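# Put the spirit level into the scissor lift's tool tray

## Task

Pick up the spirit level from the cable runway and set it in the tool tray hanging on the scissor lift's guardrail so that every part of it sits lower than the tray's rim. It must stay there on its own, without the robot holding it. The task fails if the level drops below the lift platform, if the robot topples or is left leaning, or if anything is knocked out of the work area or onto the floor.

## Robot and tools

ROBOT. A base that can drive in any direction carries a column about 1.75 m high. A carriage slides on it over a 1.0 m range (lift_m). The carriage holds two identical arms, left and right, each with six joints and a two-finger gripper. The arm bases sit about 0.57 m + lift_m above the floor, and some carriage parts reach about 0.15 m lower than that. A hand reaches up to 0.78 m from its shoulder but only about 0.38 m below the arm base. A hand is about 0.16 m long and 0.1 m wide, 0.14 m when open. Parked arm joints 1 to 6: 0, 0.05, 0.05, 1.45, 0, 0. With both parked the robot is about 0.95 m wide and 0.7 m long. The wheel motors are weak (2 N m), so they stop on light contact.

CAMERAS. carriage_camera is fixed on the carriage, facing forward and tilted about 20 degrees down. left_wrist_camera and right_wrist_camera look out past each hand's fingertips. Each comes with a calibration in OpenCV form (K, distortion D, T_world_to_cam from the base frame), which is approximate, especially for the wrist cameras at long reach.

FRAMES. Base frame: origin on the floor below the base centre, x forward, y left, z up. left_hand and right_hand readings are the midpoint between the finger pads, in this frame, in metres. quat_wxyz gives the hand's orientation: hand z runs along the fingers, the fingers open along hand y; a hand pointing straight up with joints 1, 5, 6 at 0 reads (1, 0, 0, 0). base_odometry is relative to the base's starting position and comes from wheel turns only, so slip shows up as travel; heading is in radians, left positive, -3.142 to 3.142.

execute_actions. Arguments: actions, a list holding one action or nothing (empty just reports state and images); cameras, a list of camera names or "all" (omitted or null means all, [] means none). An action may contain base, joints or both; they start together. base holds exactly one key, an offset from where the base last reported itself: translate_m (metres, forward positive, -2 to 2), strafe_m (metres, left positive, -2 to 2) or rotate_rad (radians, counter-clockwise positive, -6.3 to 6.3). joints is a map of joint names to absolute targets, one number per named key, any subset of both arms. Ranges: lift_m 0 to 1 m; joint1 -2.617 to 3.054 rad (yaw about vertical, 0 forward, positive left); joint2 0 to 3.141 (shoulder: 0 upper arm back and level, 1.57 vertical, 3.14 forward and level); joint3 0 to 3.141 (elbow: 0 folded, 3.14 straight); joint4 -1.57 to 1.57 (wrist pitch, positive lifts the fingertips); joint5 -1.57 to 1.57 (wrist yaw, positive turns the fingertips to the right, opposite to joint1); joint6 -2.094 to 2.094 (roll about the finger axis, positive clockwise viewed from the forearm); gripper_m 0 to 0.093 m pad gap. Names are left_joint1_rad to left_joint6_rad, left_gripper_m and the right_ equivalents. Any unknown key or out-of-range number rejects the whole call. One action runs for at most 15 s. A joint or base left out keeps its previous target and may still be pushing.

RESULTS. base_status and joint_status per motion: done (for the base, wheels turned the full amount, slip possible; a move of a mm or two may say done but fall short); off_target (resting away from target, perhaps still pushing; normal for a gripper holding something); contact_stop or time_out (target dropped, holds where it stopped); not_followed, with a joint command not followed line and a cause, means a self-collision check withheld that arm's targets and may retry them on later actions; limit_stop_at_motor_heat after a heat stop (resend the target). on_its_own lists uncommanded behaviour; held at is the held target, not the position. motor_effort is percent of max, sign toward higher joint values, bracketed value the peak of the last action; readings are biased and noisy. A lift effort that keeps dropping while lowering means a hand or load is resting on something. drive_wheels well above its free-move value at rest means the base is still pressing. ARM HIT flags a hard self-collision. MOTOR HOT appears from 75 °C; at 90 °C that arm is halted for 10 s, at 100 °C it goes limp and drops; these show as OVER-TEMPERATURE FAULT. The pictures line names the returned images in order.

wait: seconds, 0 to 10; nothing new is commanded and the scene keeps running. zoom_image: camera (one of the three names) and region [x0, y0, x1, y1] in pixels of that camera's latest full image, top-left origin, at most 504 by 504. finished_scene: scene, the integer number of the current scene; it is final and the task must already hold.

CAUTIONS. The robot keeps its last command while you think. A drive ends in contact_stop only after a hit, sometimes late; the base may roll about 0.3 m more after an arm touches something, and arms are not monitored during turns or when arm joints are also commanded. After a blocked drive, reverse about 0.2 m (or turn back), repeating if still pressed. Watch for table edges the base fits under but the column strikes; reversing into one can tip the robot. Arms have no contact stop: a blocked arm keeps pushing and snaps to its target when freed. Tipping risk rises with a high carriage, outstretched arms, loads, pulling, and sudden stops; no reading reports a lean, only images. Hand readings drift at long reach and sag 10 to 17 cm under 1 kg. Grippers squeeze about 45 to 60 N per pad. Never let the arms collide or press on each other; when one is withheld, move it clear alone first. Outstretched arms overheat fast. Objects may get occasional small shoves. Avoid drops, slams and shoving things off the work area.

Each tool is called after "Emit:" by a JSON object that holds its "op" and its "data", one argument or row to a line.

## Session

Emit:
{"op": "execute_actions", "data": {
  "actions": []
}}

Scene clock: 0.00 s.
base_odometry: x=+0.000 y=+0.000 heading=+0.000 (m, m, rad; odometry frame)
base_status: not commanded
joint_positions: lift_m=+0.298 left_joint1_rad=+0.019 left_joint2_rad=+0.077 left_joint3_rad=+0.065 left_joint4_rad=+1.481 left_joint5_rad=-0.058 left_joint6_rad=+0.026 left_gripper_m=+0.095 right_joint1_rad=-0.015 right_joint2_rad=+0.049 right_joint3_rad=+0.061 right_joint4_rad=+1.437 right_joint5_rad=-0.019 right_joint6_rad=+0.044 right_gripper_m=+0.094
joint_status: not commanded
motor_effort: lift_m=+22 drive_wheels=+5 (%)
left_hand: x=+0.3069 y=+0.3309 z=+1.3319 quat_wxyz=(+0.998, -0.029, +0.051, +0.024) (m; base frame)
right_hand: x=+0.3099 y=-0.3176 z=+1.3302 quat_wxyz=(+0.998, -0.008, +0.061, +0.015) (m; base frame)
pictures: carriage_camera, left_wrist_camera, right_wrist_camera
camera_calibration (this result's frames):
carriage_camera: T_world_to_cam=[[0.00016206, -0.999797, 0.0201528, -0.0255244], [-0.306259, -0.0192341, -0.951754, 1.30597], [0.951948, -0.00601775, -0.3062, 0.225395], [0, 0, 0, 1]] pos_world=[0.185404, 0.000956186, 1.31249]
left_wrist_camera: T_world_to_cam=[[0.105403, -0.992282, 0.065321, 0.215322], [0.743064, 0.0349359, -0.668308, 0.658221], [0.660868, 0.118979, 0.741011, -1.1041], [0, 0, 0, 1]] pos_world=[0.217871, 0.32203, 1.24398]
right_wrist_camera: T_world_to_cam=[[0.0628937, -0.997882, 0.0165964, -0.355782], [0.754878, 0.0366869, -0.654838, 0.654746], [0.652842, 0.0537135, 0.755587, -1.06231], [0, 0, 0, 1]] pos_world=[0.221642, -0.321989, 1.23732]
Images, in order (width x height): carriage_camera 672x504, left_wrist_camera 672x504, right_wrist_camera 672x504.

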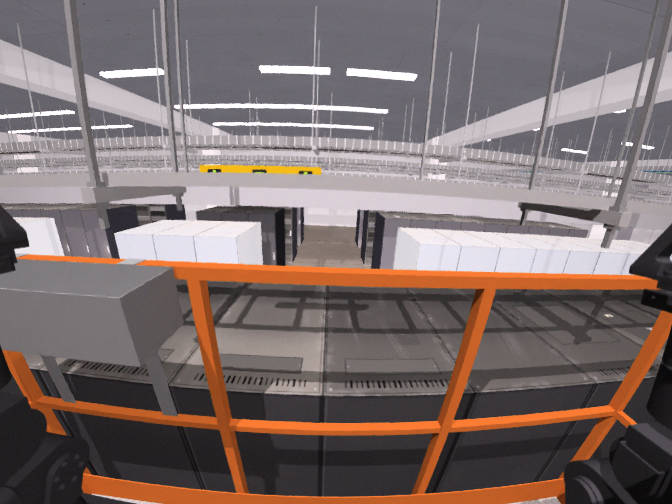

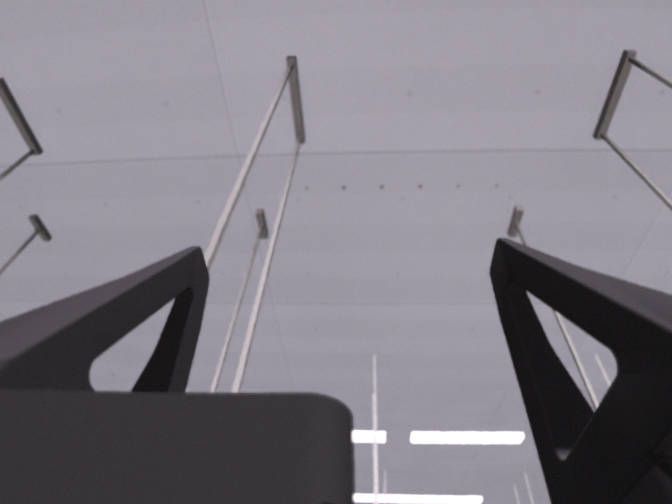

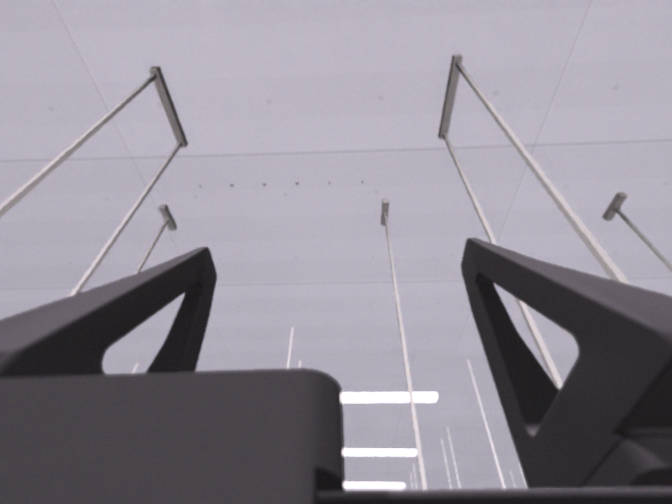

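Emit:
{"op": "execute_actions", "data": {
  "actions": [
    {"base":{"strafe_m":-0.06},"joints":{"lift_m":0.86,"left_joint1_rad":0,"left_joint5_rad":0,"left_joint2_rad":1.5,"left_joint3_rad":1.5,"left_joint4_rad":-1.2}}
  ],
  "cameras": []
}}

Emit:
{"op": "execute_actions", "data": {
  "actions": [
    {"base":{"translate_m":0.18},"joints":{"left_joint2_rad":2.7,"left_joint3_rad":2.75,"left_joint4_rad":-1.56,"left_joint6_rad":-1.57}}
  ],
  "cameras": ["carriage_camera","left_wrist_camera"]
}}

Scene clock: 3.03 s.
base_odometry: x=+0.000 y=-0.060 heading=+0.000 (m, m, rad; odometry frame)
base_status: done
joint_positions: lift_m=+0.860 left_joint1_rad=+0.006 left_joint2_rad=+1.501 left_joint3_rad=+1.485 left_joint4_rad=-1.201 left_joint5_rad=-0.004 left_joint6_rad=+0.026 left_gripper_m=+0.095 right_joint1_rad=-0.015 right_joint2_rad=+0.049 right_joint3_rad=+0.061 right_joint4_rad=+1.437 right_joint5_rad=-0.019 right_joint6_rad=+0.044 right_gripper_m=+0.094
joint_status: all done
motor_effort: lift_m=+23(31) drive_wheels=-14(40) (%)
left_hand: x=+0.6125 y=+0.3231 z=+1.6610 quat_wxyz=(+0.176, +0.009, +0.984, +0.005) (m; base frame)
right_hand: x=+0.3099 y=-0.3177 z=+1.8922 quat_wxyz=(+0.998, -0.008, +0.061, +0.015) (m; base frame)
pictures: none
No camera images: the call's "cameras" was empty. Leave "cameras" out to get every camera's image.

Scene clock: 5.13 s.
base_odometry: x=+0.180 y=-0.060 heading=-0.001 (m, m, rad; odometry frame)
base_status: done
joint_positions: lift_m=+0.860 left_joint1_rad=+0.005 left_joint2_rad=+2.708 left_joint3_rad=+2.730 left_joint4_rad=-1.557 left_joint5_rad=-0.003 left_joint6_rad=-1.559 left_gripper_m=+0.095 right_joint1_rad=-0.015 right_joint2_rad=+0.049 right_joint3_rad=+0.061 right_joint4_rad=+1.437 right_joint5_rad=-0.019 right_joint6_rad=+0.044 right_gripper_m=+0.094
joint_status: all done
motor_effort: lift_m=+24(22) drive_wheels=-10(45) (%)
left_hand: x=+0.7918 y=+0.3237 z=+1.5026 quat_wxyz=(+0.014, -0.705, +0.709, -0.011) (m; base frame)
right_hand: x=+0.3100 y=-0.3177 z=+1.8921 quat_wxyz=(+0.998, -0.008, +0.061, +0.015) (m; base frame)
pictures: carriage_camera, left_wrist_camera
camera_calibration (this result's frames):
carriage_camera: T_world_to_cam=[[0.00016206, -0.999797, 0.0201528, -0.0368501], [-0.306259, -0.0192341, -0.951754, 1.84084], [0.951948, -0.00601775, -0.3062, 0.397476], [0, 0, 0, 1]] pos_world=[0.185404, 0.000956186, 1.87448]
left_wrist_camera: T_world_to_cam=[[0.997983, -0.0603883, 0.0195896, -0.793736], [-0.0604842, -0.810632, 0.582424, -0.557126], [-0.0192916, -0.582433, -0.812649, 1.54995], [0, 0, 0, 1]] pos_world=[0.788338, 0.403184, 1.5996]
Images, in order (width x height): carriage_camera 672x504, left_wrist_camera 672x504.

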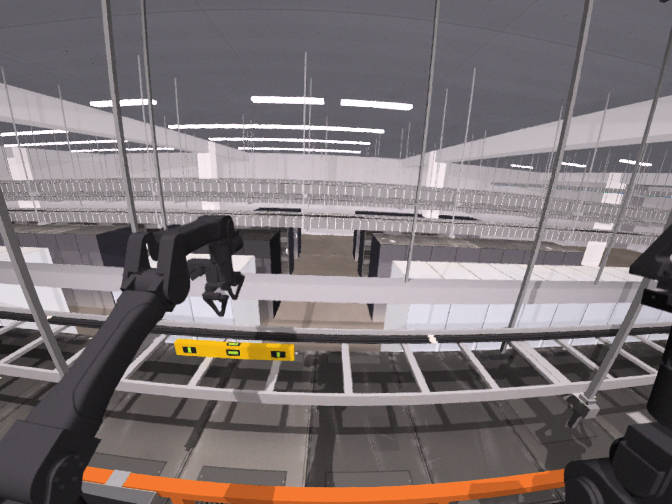

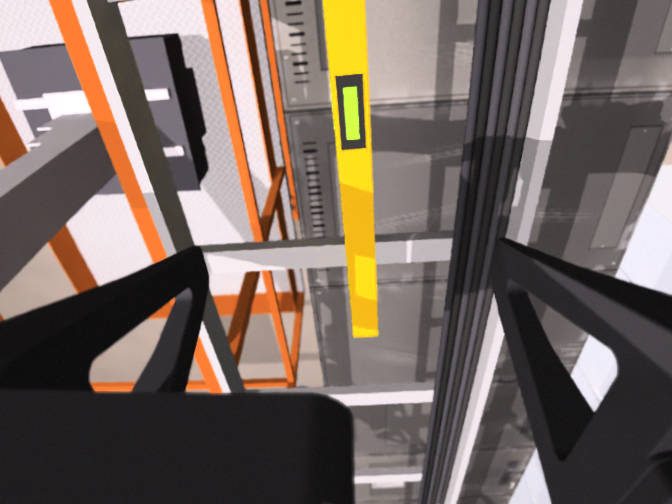

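Emit:
{"op": "execute_actions", "data": {
  "actions": [
    {"base":{"translate_m":0.006},"joints":{"lift_m":0.7,"left_joint6_rad":-1.6}}
  ],
  "cameras": ["carriage_camera","left_wrist_camera"]
}}

Scene clock: 6.57 s.
base_odometry: x=+0.186 y=-0.060 heading=-0.002 (m, m, rad; odometry frame)
base_status: done
joint_positions: lift_m=+0.700 left_joint1_rad=+0.005 left_joint2_rad=+2.711 left_joint3_rad=+2.734 left_joint4_rad=-1.560 left_joint5_rad=-0.003 left_joint6_rad=-1.589 left_gripper_m=+0.095 right_joint1_rad=-0.015 right_joint2_rad=+0.049 right_joint3_rad=+0.061 right_joint4_rad=+1.437 right_joint5_rad=-0.019 right_joint6_rad=+0.044 right_gripper_m=+0.094
joint_status: all done
motor_effort: lift_m=+22(22) drive_wheels=-5(48) (%)
left_hand: x=+0.7913 y=+0.3235 z=+1.3422 quat_wxyz=(+0.013, -0.715, +0.699, -0.011) (m; base frame)
right_hand: x=+0.3101 y=-0.3177 z=+1.7323 quat_wxyz=(+0.998, -0.008, +0.061, +0.015) (m; base frame)
pictures: carriage_camera, left_wrist_camera
camera_calibration (this result's frames):
carriage_camera: T_world_to_cam=[[0.00016206, -0.999797, 0.0201528, -0.0336287], [-0.306259, -0.0192341, -0.951754, 1.6887], [0.951948, -0.00601775, -0.3062, 0.348531], [0, 0, 0, 1]] pos_world=[0.185404, 0.000956186, 1.71463]
left_wrist_camera: T_world_to_cam=[[0.999378, -0.0310503, 0.016694, -0.796854], [-0.0349562, -0.811425, 0.58341, -0.485148], [-0.00456914, -0.583631, -0.812006, 1.40733], [0, 0, 0, 1]] pos_world=[0.78583, 0.402958, 1.43911]
Images, in order (width x height): carriage_camera 672x504, left_wrist_camera 672x504.

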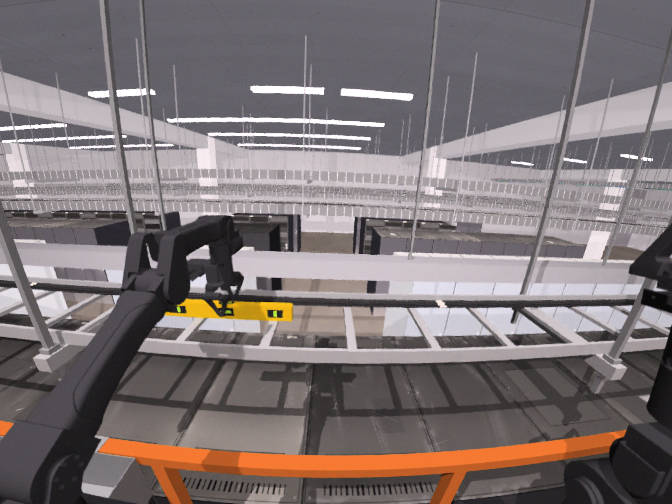

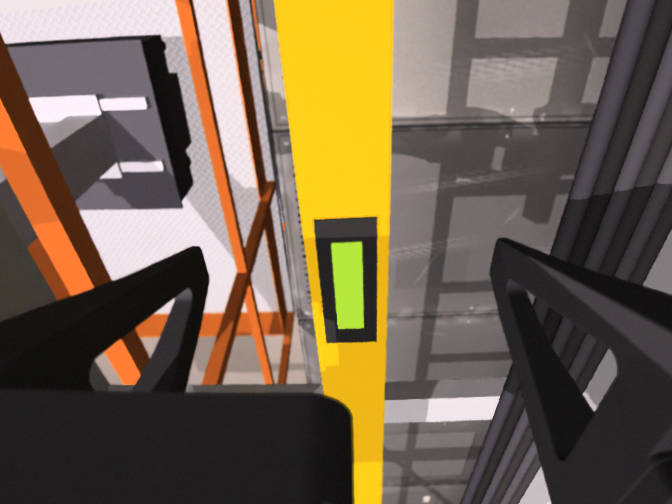

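Emit:
{"op": "execute_actions", "data": {
  "actions": [
    {"joints":{"lift_m":0.678}}
  ],
  "cameras": []
}}

Emit:
{"op": "execute_actions", "data": {
  "actions": [
    {"joints":{"left_gripper_m":0.0}}
  ],
  "cameras": []
}}

Emit:
{"op": "execute_actions", "data": {
  "actions": [
    {"joints":{"lift_m":0.79,"left_gripper_m":0.0}}
  ],
  "cameras": ["left_wrist_camera"]
}}

Emit:
{"op": "execute_actions", "data": {
  "actions": [
    {"base":{"translate_m":-0.25},"joints":{"left_joint2_rad":2.0,"left_joint3_rad":2.04,"left_joint6_rad":-1.57}}
  ],
  "cameras": []
}}

Emit:
{"op": "execute_actions", "data": {
  "actions": [
    {"base":{"strafe_m":0.4},"joints":{"lift_m":0.5}}
  ],
  "cameras": ["carriage_camera","left_wrist_camera"]
}}

Scene clock: 7.60 s.
base_odometry: x=+0.186 y=-0.060 heading=-0.002 (m, m, rad; odometry frame)
base_status: not commanded
joint_positions: lift_m=+0.678 left_joint1_rad=+0.005 left_joint2_rad=+2.717 left_joint3_rad=+2.734 left_joint4_rad=-1.560 left_joint5_rad=-0.003 left_joint6_rad=-1.589 left_gripper_m=+0.095 right_joint1_rad=-0.015 right_joint2_rad=+0.049 right_joint3_rad=+0.061 right_joint4_rad=+1.437 right_joint5_rad=-0.019 right_joint6_rad=+0.044 right_gripper_m=+0.094
joint_status: all done
motor_effort: lift_m=+22(23) drive_wheels=-6(6) (%)
left_hand: x=+0.7909 y=+0.3235 z=+1.3175 quat_wxyz=(+0.011, -0.715, +0.699, -0.009) (m; base frame)
right_hand: x=+0.3100 y=-0.3177 z=+1.7103 quat_wxyz=(+0.998, -0.008, +0.061, +0.015) (m; base frame)
pictures: none
No camera images: the call's "cameras" was empty. Leave "cameras" out to get every camera's image.

Scene clock: 8.33 s.
base_odometry: x=+0.186 y=-0.060 heading=-0.002 (m, m, rad; odometry frame)
base_status: not commanded
joint_positions: lift_m=+0.678 left_joint1_rad=+0.005 left_joint2_rad=+2.717 left_joint3_rad=+2.734 left_joint4_rad=-1.560 left_joint5_rad=-0.003 left_joint6_rad=-1.593 left_gripper_m=+0.022 right_joint1_rad=-0.015 right_joint2_rad=+0.049 right_joint3_rad=+0.061 right_joint4_rad=+1.437 right_joint5_rad=-0.019 right_joint6_rad=+0.044 right_gripper_m=+0.094
joint_status: left_gripper_m off_target (ended at +0.022, target +0.000)
motor_effort: lift_m=+21(23) drive_wheels=-5(5) (%)
left_hand: x=+0.7911 y=+0.3235 z=+1.3175 quat_wxyz=(+0.011, -0.717, +0.697, -0.009) (m; base frame)
right_hand: x=+0.3100 y=-0.3177 z=+1.7103 quat_wxyz=(+0.998, -0.008, +0.061, +0.015) (m; base frame)
pictures: none
No camera images: the call's "cameras" was empty. Leave "cameras" out to get every camera's image.

Scene clock: 9.30 s.
base_odometry: x=+0.186 y=-0.060 heading=-0.002 (m, m, rad; odometry frame)
base_status: not commanded
joint_positions: lift_m=+0.790 left_joint1_rad=+0.005 left_joint2_rad=+2.723 left_joint3_rad=+2.734 left_joint4_rad=-1.560 left_joint5_rad=-0.002 left_joint6_rad=-1.593 left_gripper_m=+0.022 right_joint1_rad=-0.015 right_joint2_rad=+0.049 right_joint3_rad=+0.061 right_joint4_rad=+1.437 right_joint5_rad=-0.019 right_joint6_rad=+0.044 right_gripper_m=+0.094
joint_status: left_gripper_m off_target (ended at +0.022, target +0.000); the others done
motor_effort: lift_m=+22(29) drive_wheels=+8(6) (%)
left_hand: x=+0.7906 y=+0.3233 z=+1.4262 quat_wxyz=(+0.008, -0.717, +0.697, -0.007) (m; base frame)
right_hand: x=+0.3101 y=-0.3177 z=+1.8221 quat_wxyz=(+0.998, -0.008, +0.061, +0.015) (m; base frame)
pictures: left_wrist_camera
camera_calibration (this result's frames):
left_wrist_camera: T_world_to_cam=[[0.999622, -0.0268806, 0.00570457, -0.783457], [-0.0251357, -0.81056, 0.585116, -0.544881], [-0.0111044, -0.585038, -0.81093, 1.47948], [0, 0, 0, 1]] pos_world=[0.785894, 0.402835, 1.52304]
Images, in order (width x height): left_wrist_camera 672x504.

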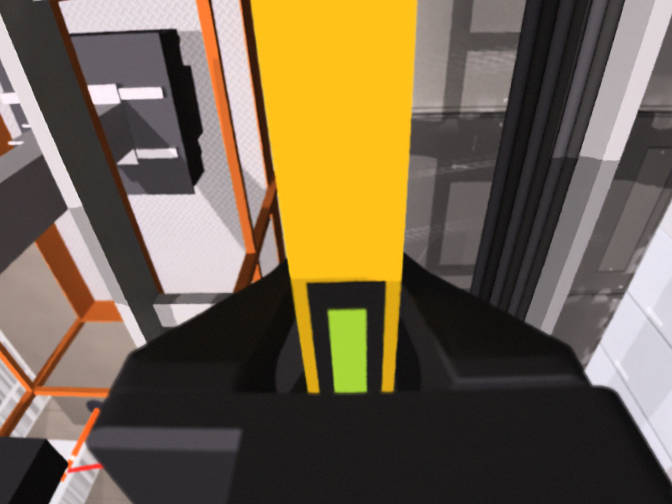

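Scene clock: 11.60 s.
base_odometry: x=-0.064 y=-0.060 heading=-0.002 (m, m, rad; odometry frame)
base_status: done
joint_positions: lift_m=+0.790 left_joint1_rad=+0.000 left_joint2_rad=+2.027 left_joint3_rad=+2.043 left_joint4_rad=-1.562 left_joint5_rad=-0.001 left_joint6_rad=-1.575 left_gripper_m=+0.022 right_joint1_rad=-0.015 right_joint2_rad=+0.049 right_joint3_rad=+0.061 right_joint4_rad=+1.439 right_joint5_rad=-0.019 right_joint6_rad=+0.044 right_gripper_m=+0.094
joint_status: all done
motor_effort: lift_m=+23(23) drive_wheels=-5(50) (%)
left_hand: x=+0.6661 y=+0.3207 z=+1.5571 quat_wxyz=(+0.009, -0.708, +0.706, -0.008) (m; base frame)
right_hand: x=+0.3095 y=-0.3176 z=+1.8222 quat_wxyz=(+0.998, -0.008, +0.060, +0.015) (m; base frame)
pictures: none
No camera images: the call's "cameras" was empty. Leave "cameras" out to get every camera's image.

Scene clock: 14.53 s.
base_odometry: x=-0.063 y=+0.340 heading=-0.001 (m, m, rad; odometry frame)
base_status: done
joint_positions: lift_m=+0.500 left_joint1_rad=+0.000 left_joint2_rad=+2.022 left_joint3_rad=+2.040 left_joint4_rad=-1.562 left_joint5_rad=+0.000 left_joint6_rad=-1.575 left_gripper_m=+0.022 right_joint1_rad=-0.015 right_joint2_rad=+0.049 right_joint3_rad=+0.061 right_joint4_rad=+1.439 right_joint5_rad=-0.019 right_joint6_rad=+0.044 right_gripper_m=+0.094
joint_status: all done
motor_effort: lift_m=+21(22) drive_wheels=-6(42) (%)
left_hand: x=+0.6653 y=+0.3206 z=+1.2686 quat_wxyz=(+0.010, -0.708, +0.706, -0.010) (m; base frame)
right_hand: x=+0.3096 y=-0.3176 z=+1.5324 quat_wxyz=(+0.998, -0.008, +0.060, +0.015) (m; base frame)
pictures: carriage_camera, left_wrist_camera
camera_calibration (this result's frames):
carriage_camera: T_world_to_cam=[[0.00016206, -0.999797, 0.0201528, -0.0295987], [-0.306259, -0.0192341, -0.951754, 1.49838], [0.951948, -0.00601775, -0.3062, 0.287299], [0, 0, 0, 1]] pos_world=[0.185404, 0.000956186, 1.51466]
left_wrist_camera: T_world_to_cam=[[0.99868, -0.0501612, 0.0110836, -0.656092], [-0.0471325, -0.808879, 0.586083, -0.445123], [-0.0204334, -0.585832, -0.810175, 1.35419], [0, 0, 0, 1]] pos_world=[0.661917, 0.400367, 1.36528]
Images, in order (width x height): carriage_camera 672x504, left_wrist_camera 672x504.

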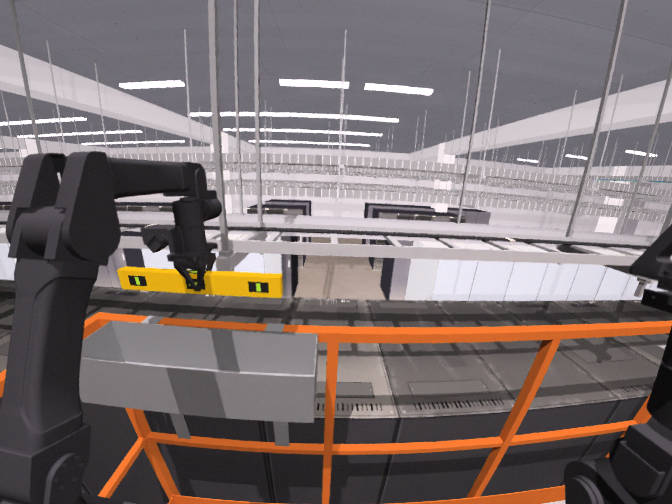

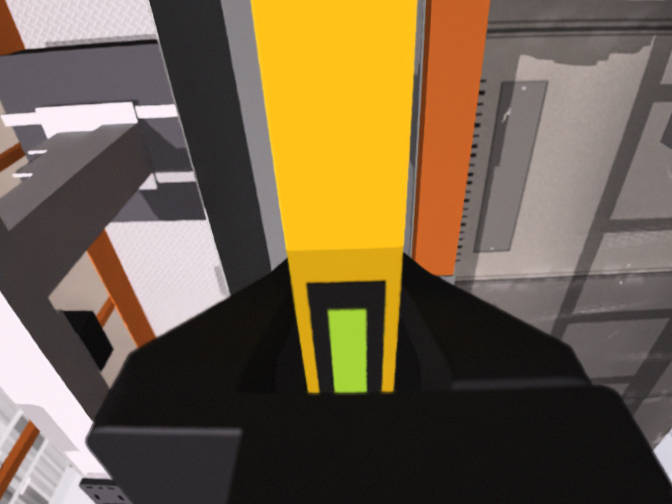

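Emit:
{"op": "execute_actions", "data": {
  "actions": [
    {"base":{"translate_m":-0.015},"joints":{"lift_m":0.38}}
  ],
  "cameras": ["carriage_camera","left_wrist_camera"]
}}

Scene clock: 15.67 s.
base_odometry: x=-0.078 y=+0.340 heading=-0.001 (m, m, rad; odometry frame)
base_status: done
joint_positions: lift_m=+0.380 left_joint1_rad=+0.000 left_joint2_rad=+2.021 left_joint3_rad=+2.040 left_joint4_rad=-1.561 left_joint5_rad=+0.000 left_joint6_rad=-1.575 left_gripper_m=+0.022 right_joint1_rad=-0.015 right_joint2_rad=+0.049 right_joint3_rad=+0.061 right_joint4_rad=+1.437 right_joint5_rad=-0.019 right_joint6_rad=+0.044 right_gripper_m=+0.094
joint_status: all done
motor_effort: lift_m=+21(21) drive_wheels=-2(29) (%)
left_hand: x=+0.6654 y=+0.3205 z=+1.1488 quat_wxyz=(+0.010, -0.708, +0.706, -0.010) (m; base frame)
right_hand: x=+0.3100 y=-0.3176 z=+1.4122 quat_wxyz=(+0.998, -0.008, +0.061, +0.015) (m; base frame)
pictures: carriage_camera, left_wrist_camera
camera_calibration (this result's frames):
carriage_camera: T_world_to_cam=[[0.00016206, -0.999797, 0.0201528, -0.0271788], [-0.306259, -0.0192341, -0.951754, 1.3841], [0.951948, -0.00601775, -0.3062, 0.250533], [0, 0, 0, 1]] pos_world=[0.185404, 0.000956186, 1.39458]
left_wrist_camera: T_world_to_cam=[[0.998661, -0.0501674, 0.0126267, -0.65667], [-0.0480357, -0.808655, 0.586319, -0.374703], [-0.0192034, -0.58614, -0.809982, 1.25616], [0, 0, 0, 1]] pos_world=[0.661914, 0.400338, 1.24546]
Images, in order (width x height): carriage_camera 672x504, left_wrist_camera 672x504.

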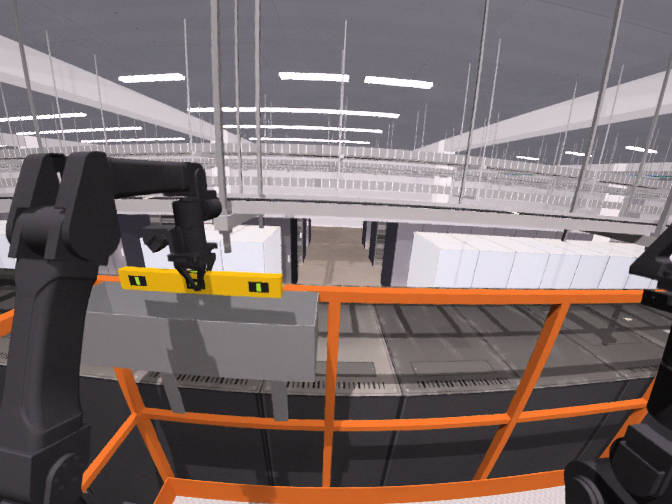

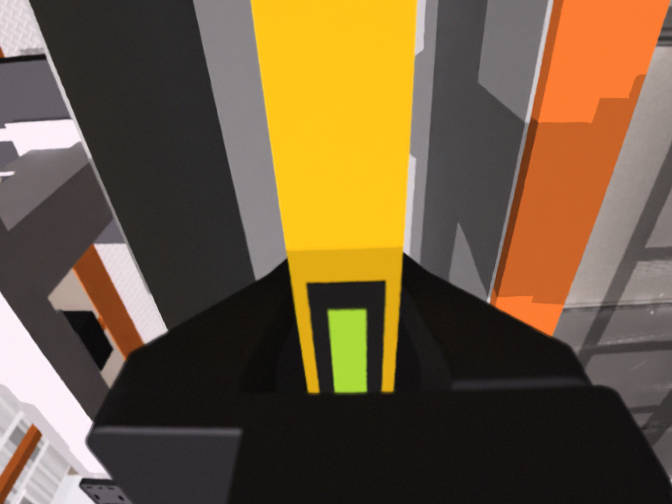

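Emit:
{"op": "execute_actions", "data": {
  "actions": [
    {"joints":{"lift_m":0.25}}
  ],
  "cameras": ["carriage_camera","left_wrist_camera"]
}}

Emit:
{"op": "execute_actions", "data": {
  "actions": [
    {"joints":{"left_gripper_m":0.05}}
  ],
  "cameras": []
}}

Emit:
{"op": "execute_actions", "data": {
  "actions": [
    {"joints":{"lift_m":0.4}}
  ],
  "cameras": ["carriage_camera","left_wrist_camera"]
}}

Scene clock: 17.00 s.
base_odometry: x=-0.078 y=+0.340 heading=-0.001 (m, m, rad; odometry frame)
base_status: not commanded
joint_positions: lift_m=+0.250 left_joint1_rad=+0.000 left_joint2_rad=+2.020 left_joint3_rad=+2.039 left_joint4_rad=-1.561 left_joint5_rad=+0.000 left_joint6_rad=-1.575 left_gripper_m=+0.022 right_joint1_rad=-0.015 right_joint2_rad=+0.049 right_joint3_rad=+0.061 right_joint4_rad=+1.437 right_joint5_rad=-0.019 right_joint6_rad=+0.044 right_gripper_m=+0.094
joint_status: all done
motor_effort: lift_m=+21(22) drive_wheels=+0(1) (%)
left_hand: x=+0.6652 y=+0.3205 z=+1.0192 quat_wxyz=(+0.010, -0.708, +0.706, -0.011) (m; base frame)
right_hand: x=+0.3100 y=-0.3176 z=+1.2823 quat_wxyz=(+0.998, -0.008, +0.061, +0.015) (m; base frame)
pictures: carriage_camera, left_wrist_camera
camera_calibration (this result's frames):
carriage_camera: T_world_to_cam=[[0.00016206, -0.999797, 0.0201528, -0.0245601], [-0.306259, -0.0192341, -0.951754, 1.26042], [0.951948, -0.00601775, -0.3062, 0.210744], [0, 0, 0, 1]] pos_world=[0.185404, 0.000956186, 1.26464]
left_wrist_camera: T_world_to_cam=[[0.998656, -0.0501674, 0.0130077, -0.655191], [-0.0482594, -0.808655, 0.5863, -0.298546], [-0.0188944, -0.58614, -0.809989, 1.15097], [0, 0, 0, 1]] pos_world=[0.66165, 0.400338, 1.11583]
Images, in order (width x height): carriage_camera 672x504, left_wrist_camera 672x504.

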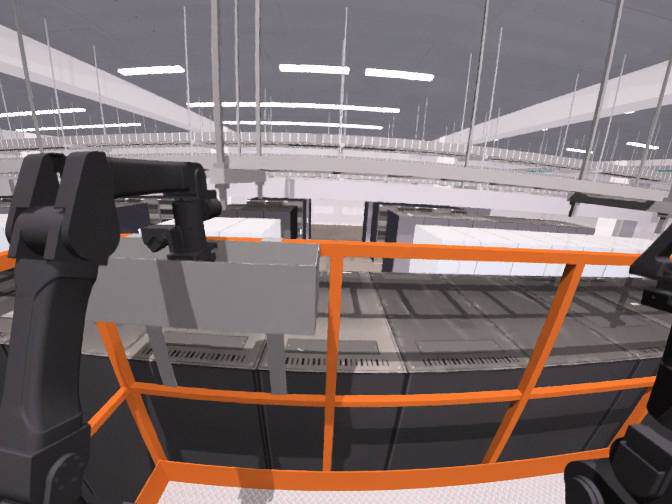

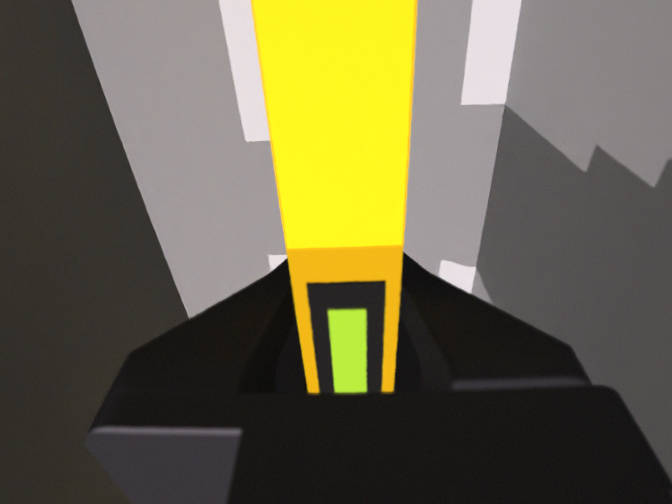

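Scene clock: 17.60 s.
base_odometry: x=-0.078 y=+0.340 heading=-0.001 (m, m, rad; odometry frame)
base_status: not commanded
joint_positions: lift_m=+0.250 left_joint1_rad=+0.000 left_joint2_rad=+2.020 left_joint3_rad=+2.039 left_joint4_rad=-1.560 left_joint5_rad=+0.000 left_joint6_rad=-1.575 left_gripper_m=+0.050 right_joint1_rad=-0.015 right_joint2_rad=+0.049 right_joint3_rad=+0.061 right_joint4_rad=+1.437 right_joint5_rad=-0.019 right_joint6_rad=+0.044 right_gripper_m=+0.094
joint_status: all done
motor_effort: lift_m=+21(21) drive_wheels=+0(0) (%)
left_hand: x=+0.6654 y=+0.3205 z=+1.0192 quat_wxyz=(+0.010, -0.708, +0.706, -0.011) (m; base frame)
right_hand: x=+0.3100 y=-0.3176 z=+1.2823 quat_wxyz=(+0.998, -0.008, +0.061, +0.015) (m; base frame)
pictures: none
No camera images: the call's "cameras" was empty. Leave "cameras" out to get every camera's image.

Scene clock: 18.73 s.
base_odometry: x=-0.078 y=+0.340 heading=-0.001 (m, m, rad; odometry frame)
base_status: not commanded
joint_positions: lift_m=+0.400 left_joint1_rad=+0.000 left_joint2_rad=+2.015 left_joint3_rad=+2.039 left_joint4_rad=-1.561 left_joint5_rad=+0.000 left_joint6_rad=-1.575 left_gripper_m=+0.050 right_joint1_rad=-0.015 right_joint2_rad=+0.049 right_joint3_rad=+0.061 right_joint4_rad=+1.437 right_joint5_rad=-0.019 right_joint6_rad=+0.044 right_gripper_m=+0.094
joint_status: all done
motor_effort: lift_m=+23(29) drive_wheels=+0(0) (%)
left_hand: x=+0.6650 y=+0.3205 z=+1.1708 quat_wxyz=(+0.012, -0.708, +0.706, -0.012) (m; base frame)
right_hand: x=+0.3101 y=-0.3176 z=+1.4321 quat_wxyz=(+0.998, -0.008, +0.061, +0.015) (m; base frame)
pictures: carriage_camera, left_wrist_camera
camera_calibration (this result's frames):
carriage_camera: T_world_to_cam=[[0.00016206, -0.999797, 0.0201528, -0.0275786], [-0.306259, -0.0192341, -0.951754, 1.40298], [0.951948, -0.00601775, -0.3062, 0.256607], [0, 0, 0, 1]] pos_world=[0.185404, 0.000956186, 1.41442]
left_wrist_camera: T_world_to_cam=[[0.998572, -0.0501674, 0.0183409, -0.663159], [-0.0513899, -0.808656, 0.586033, -0.385041], [-0.0145683, -0.586139, -0.81008, 1.27098], [0, 0, 0, 1]] pos_world=[0.660941, 0.400338, 1.26741]
Images, in order (width x height): carriage_camera 672x504, left_wrist_camera 672x504.

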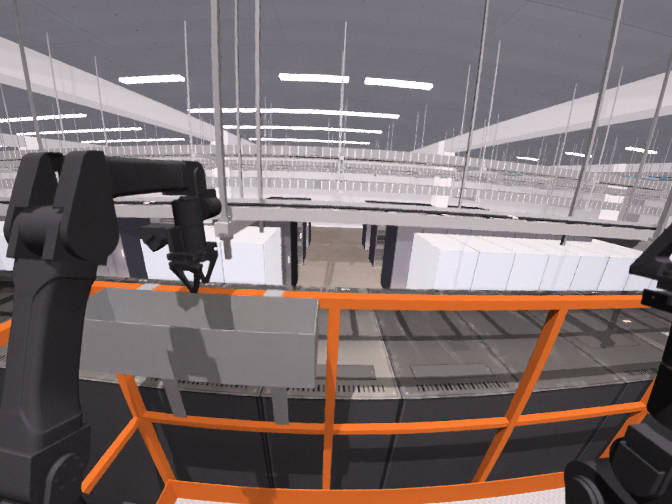

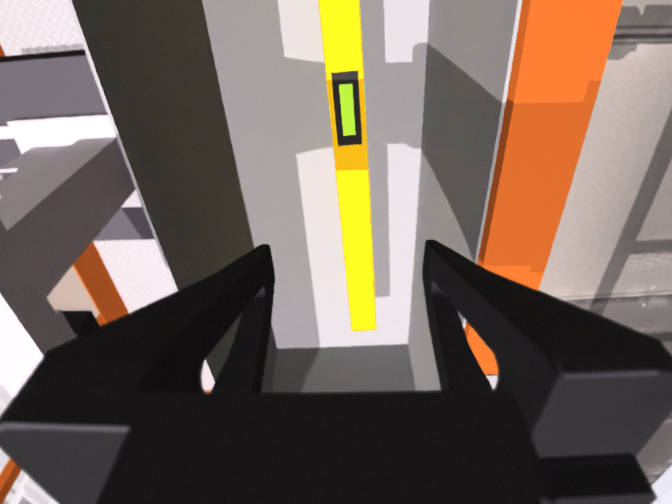

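Emit:
{"op": "finished_scene", "data": {
  "scene": 2
}}

The scene is finished: the task was done.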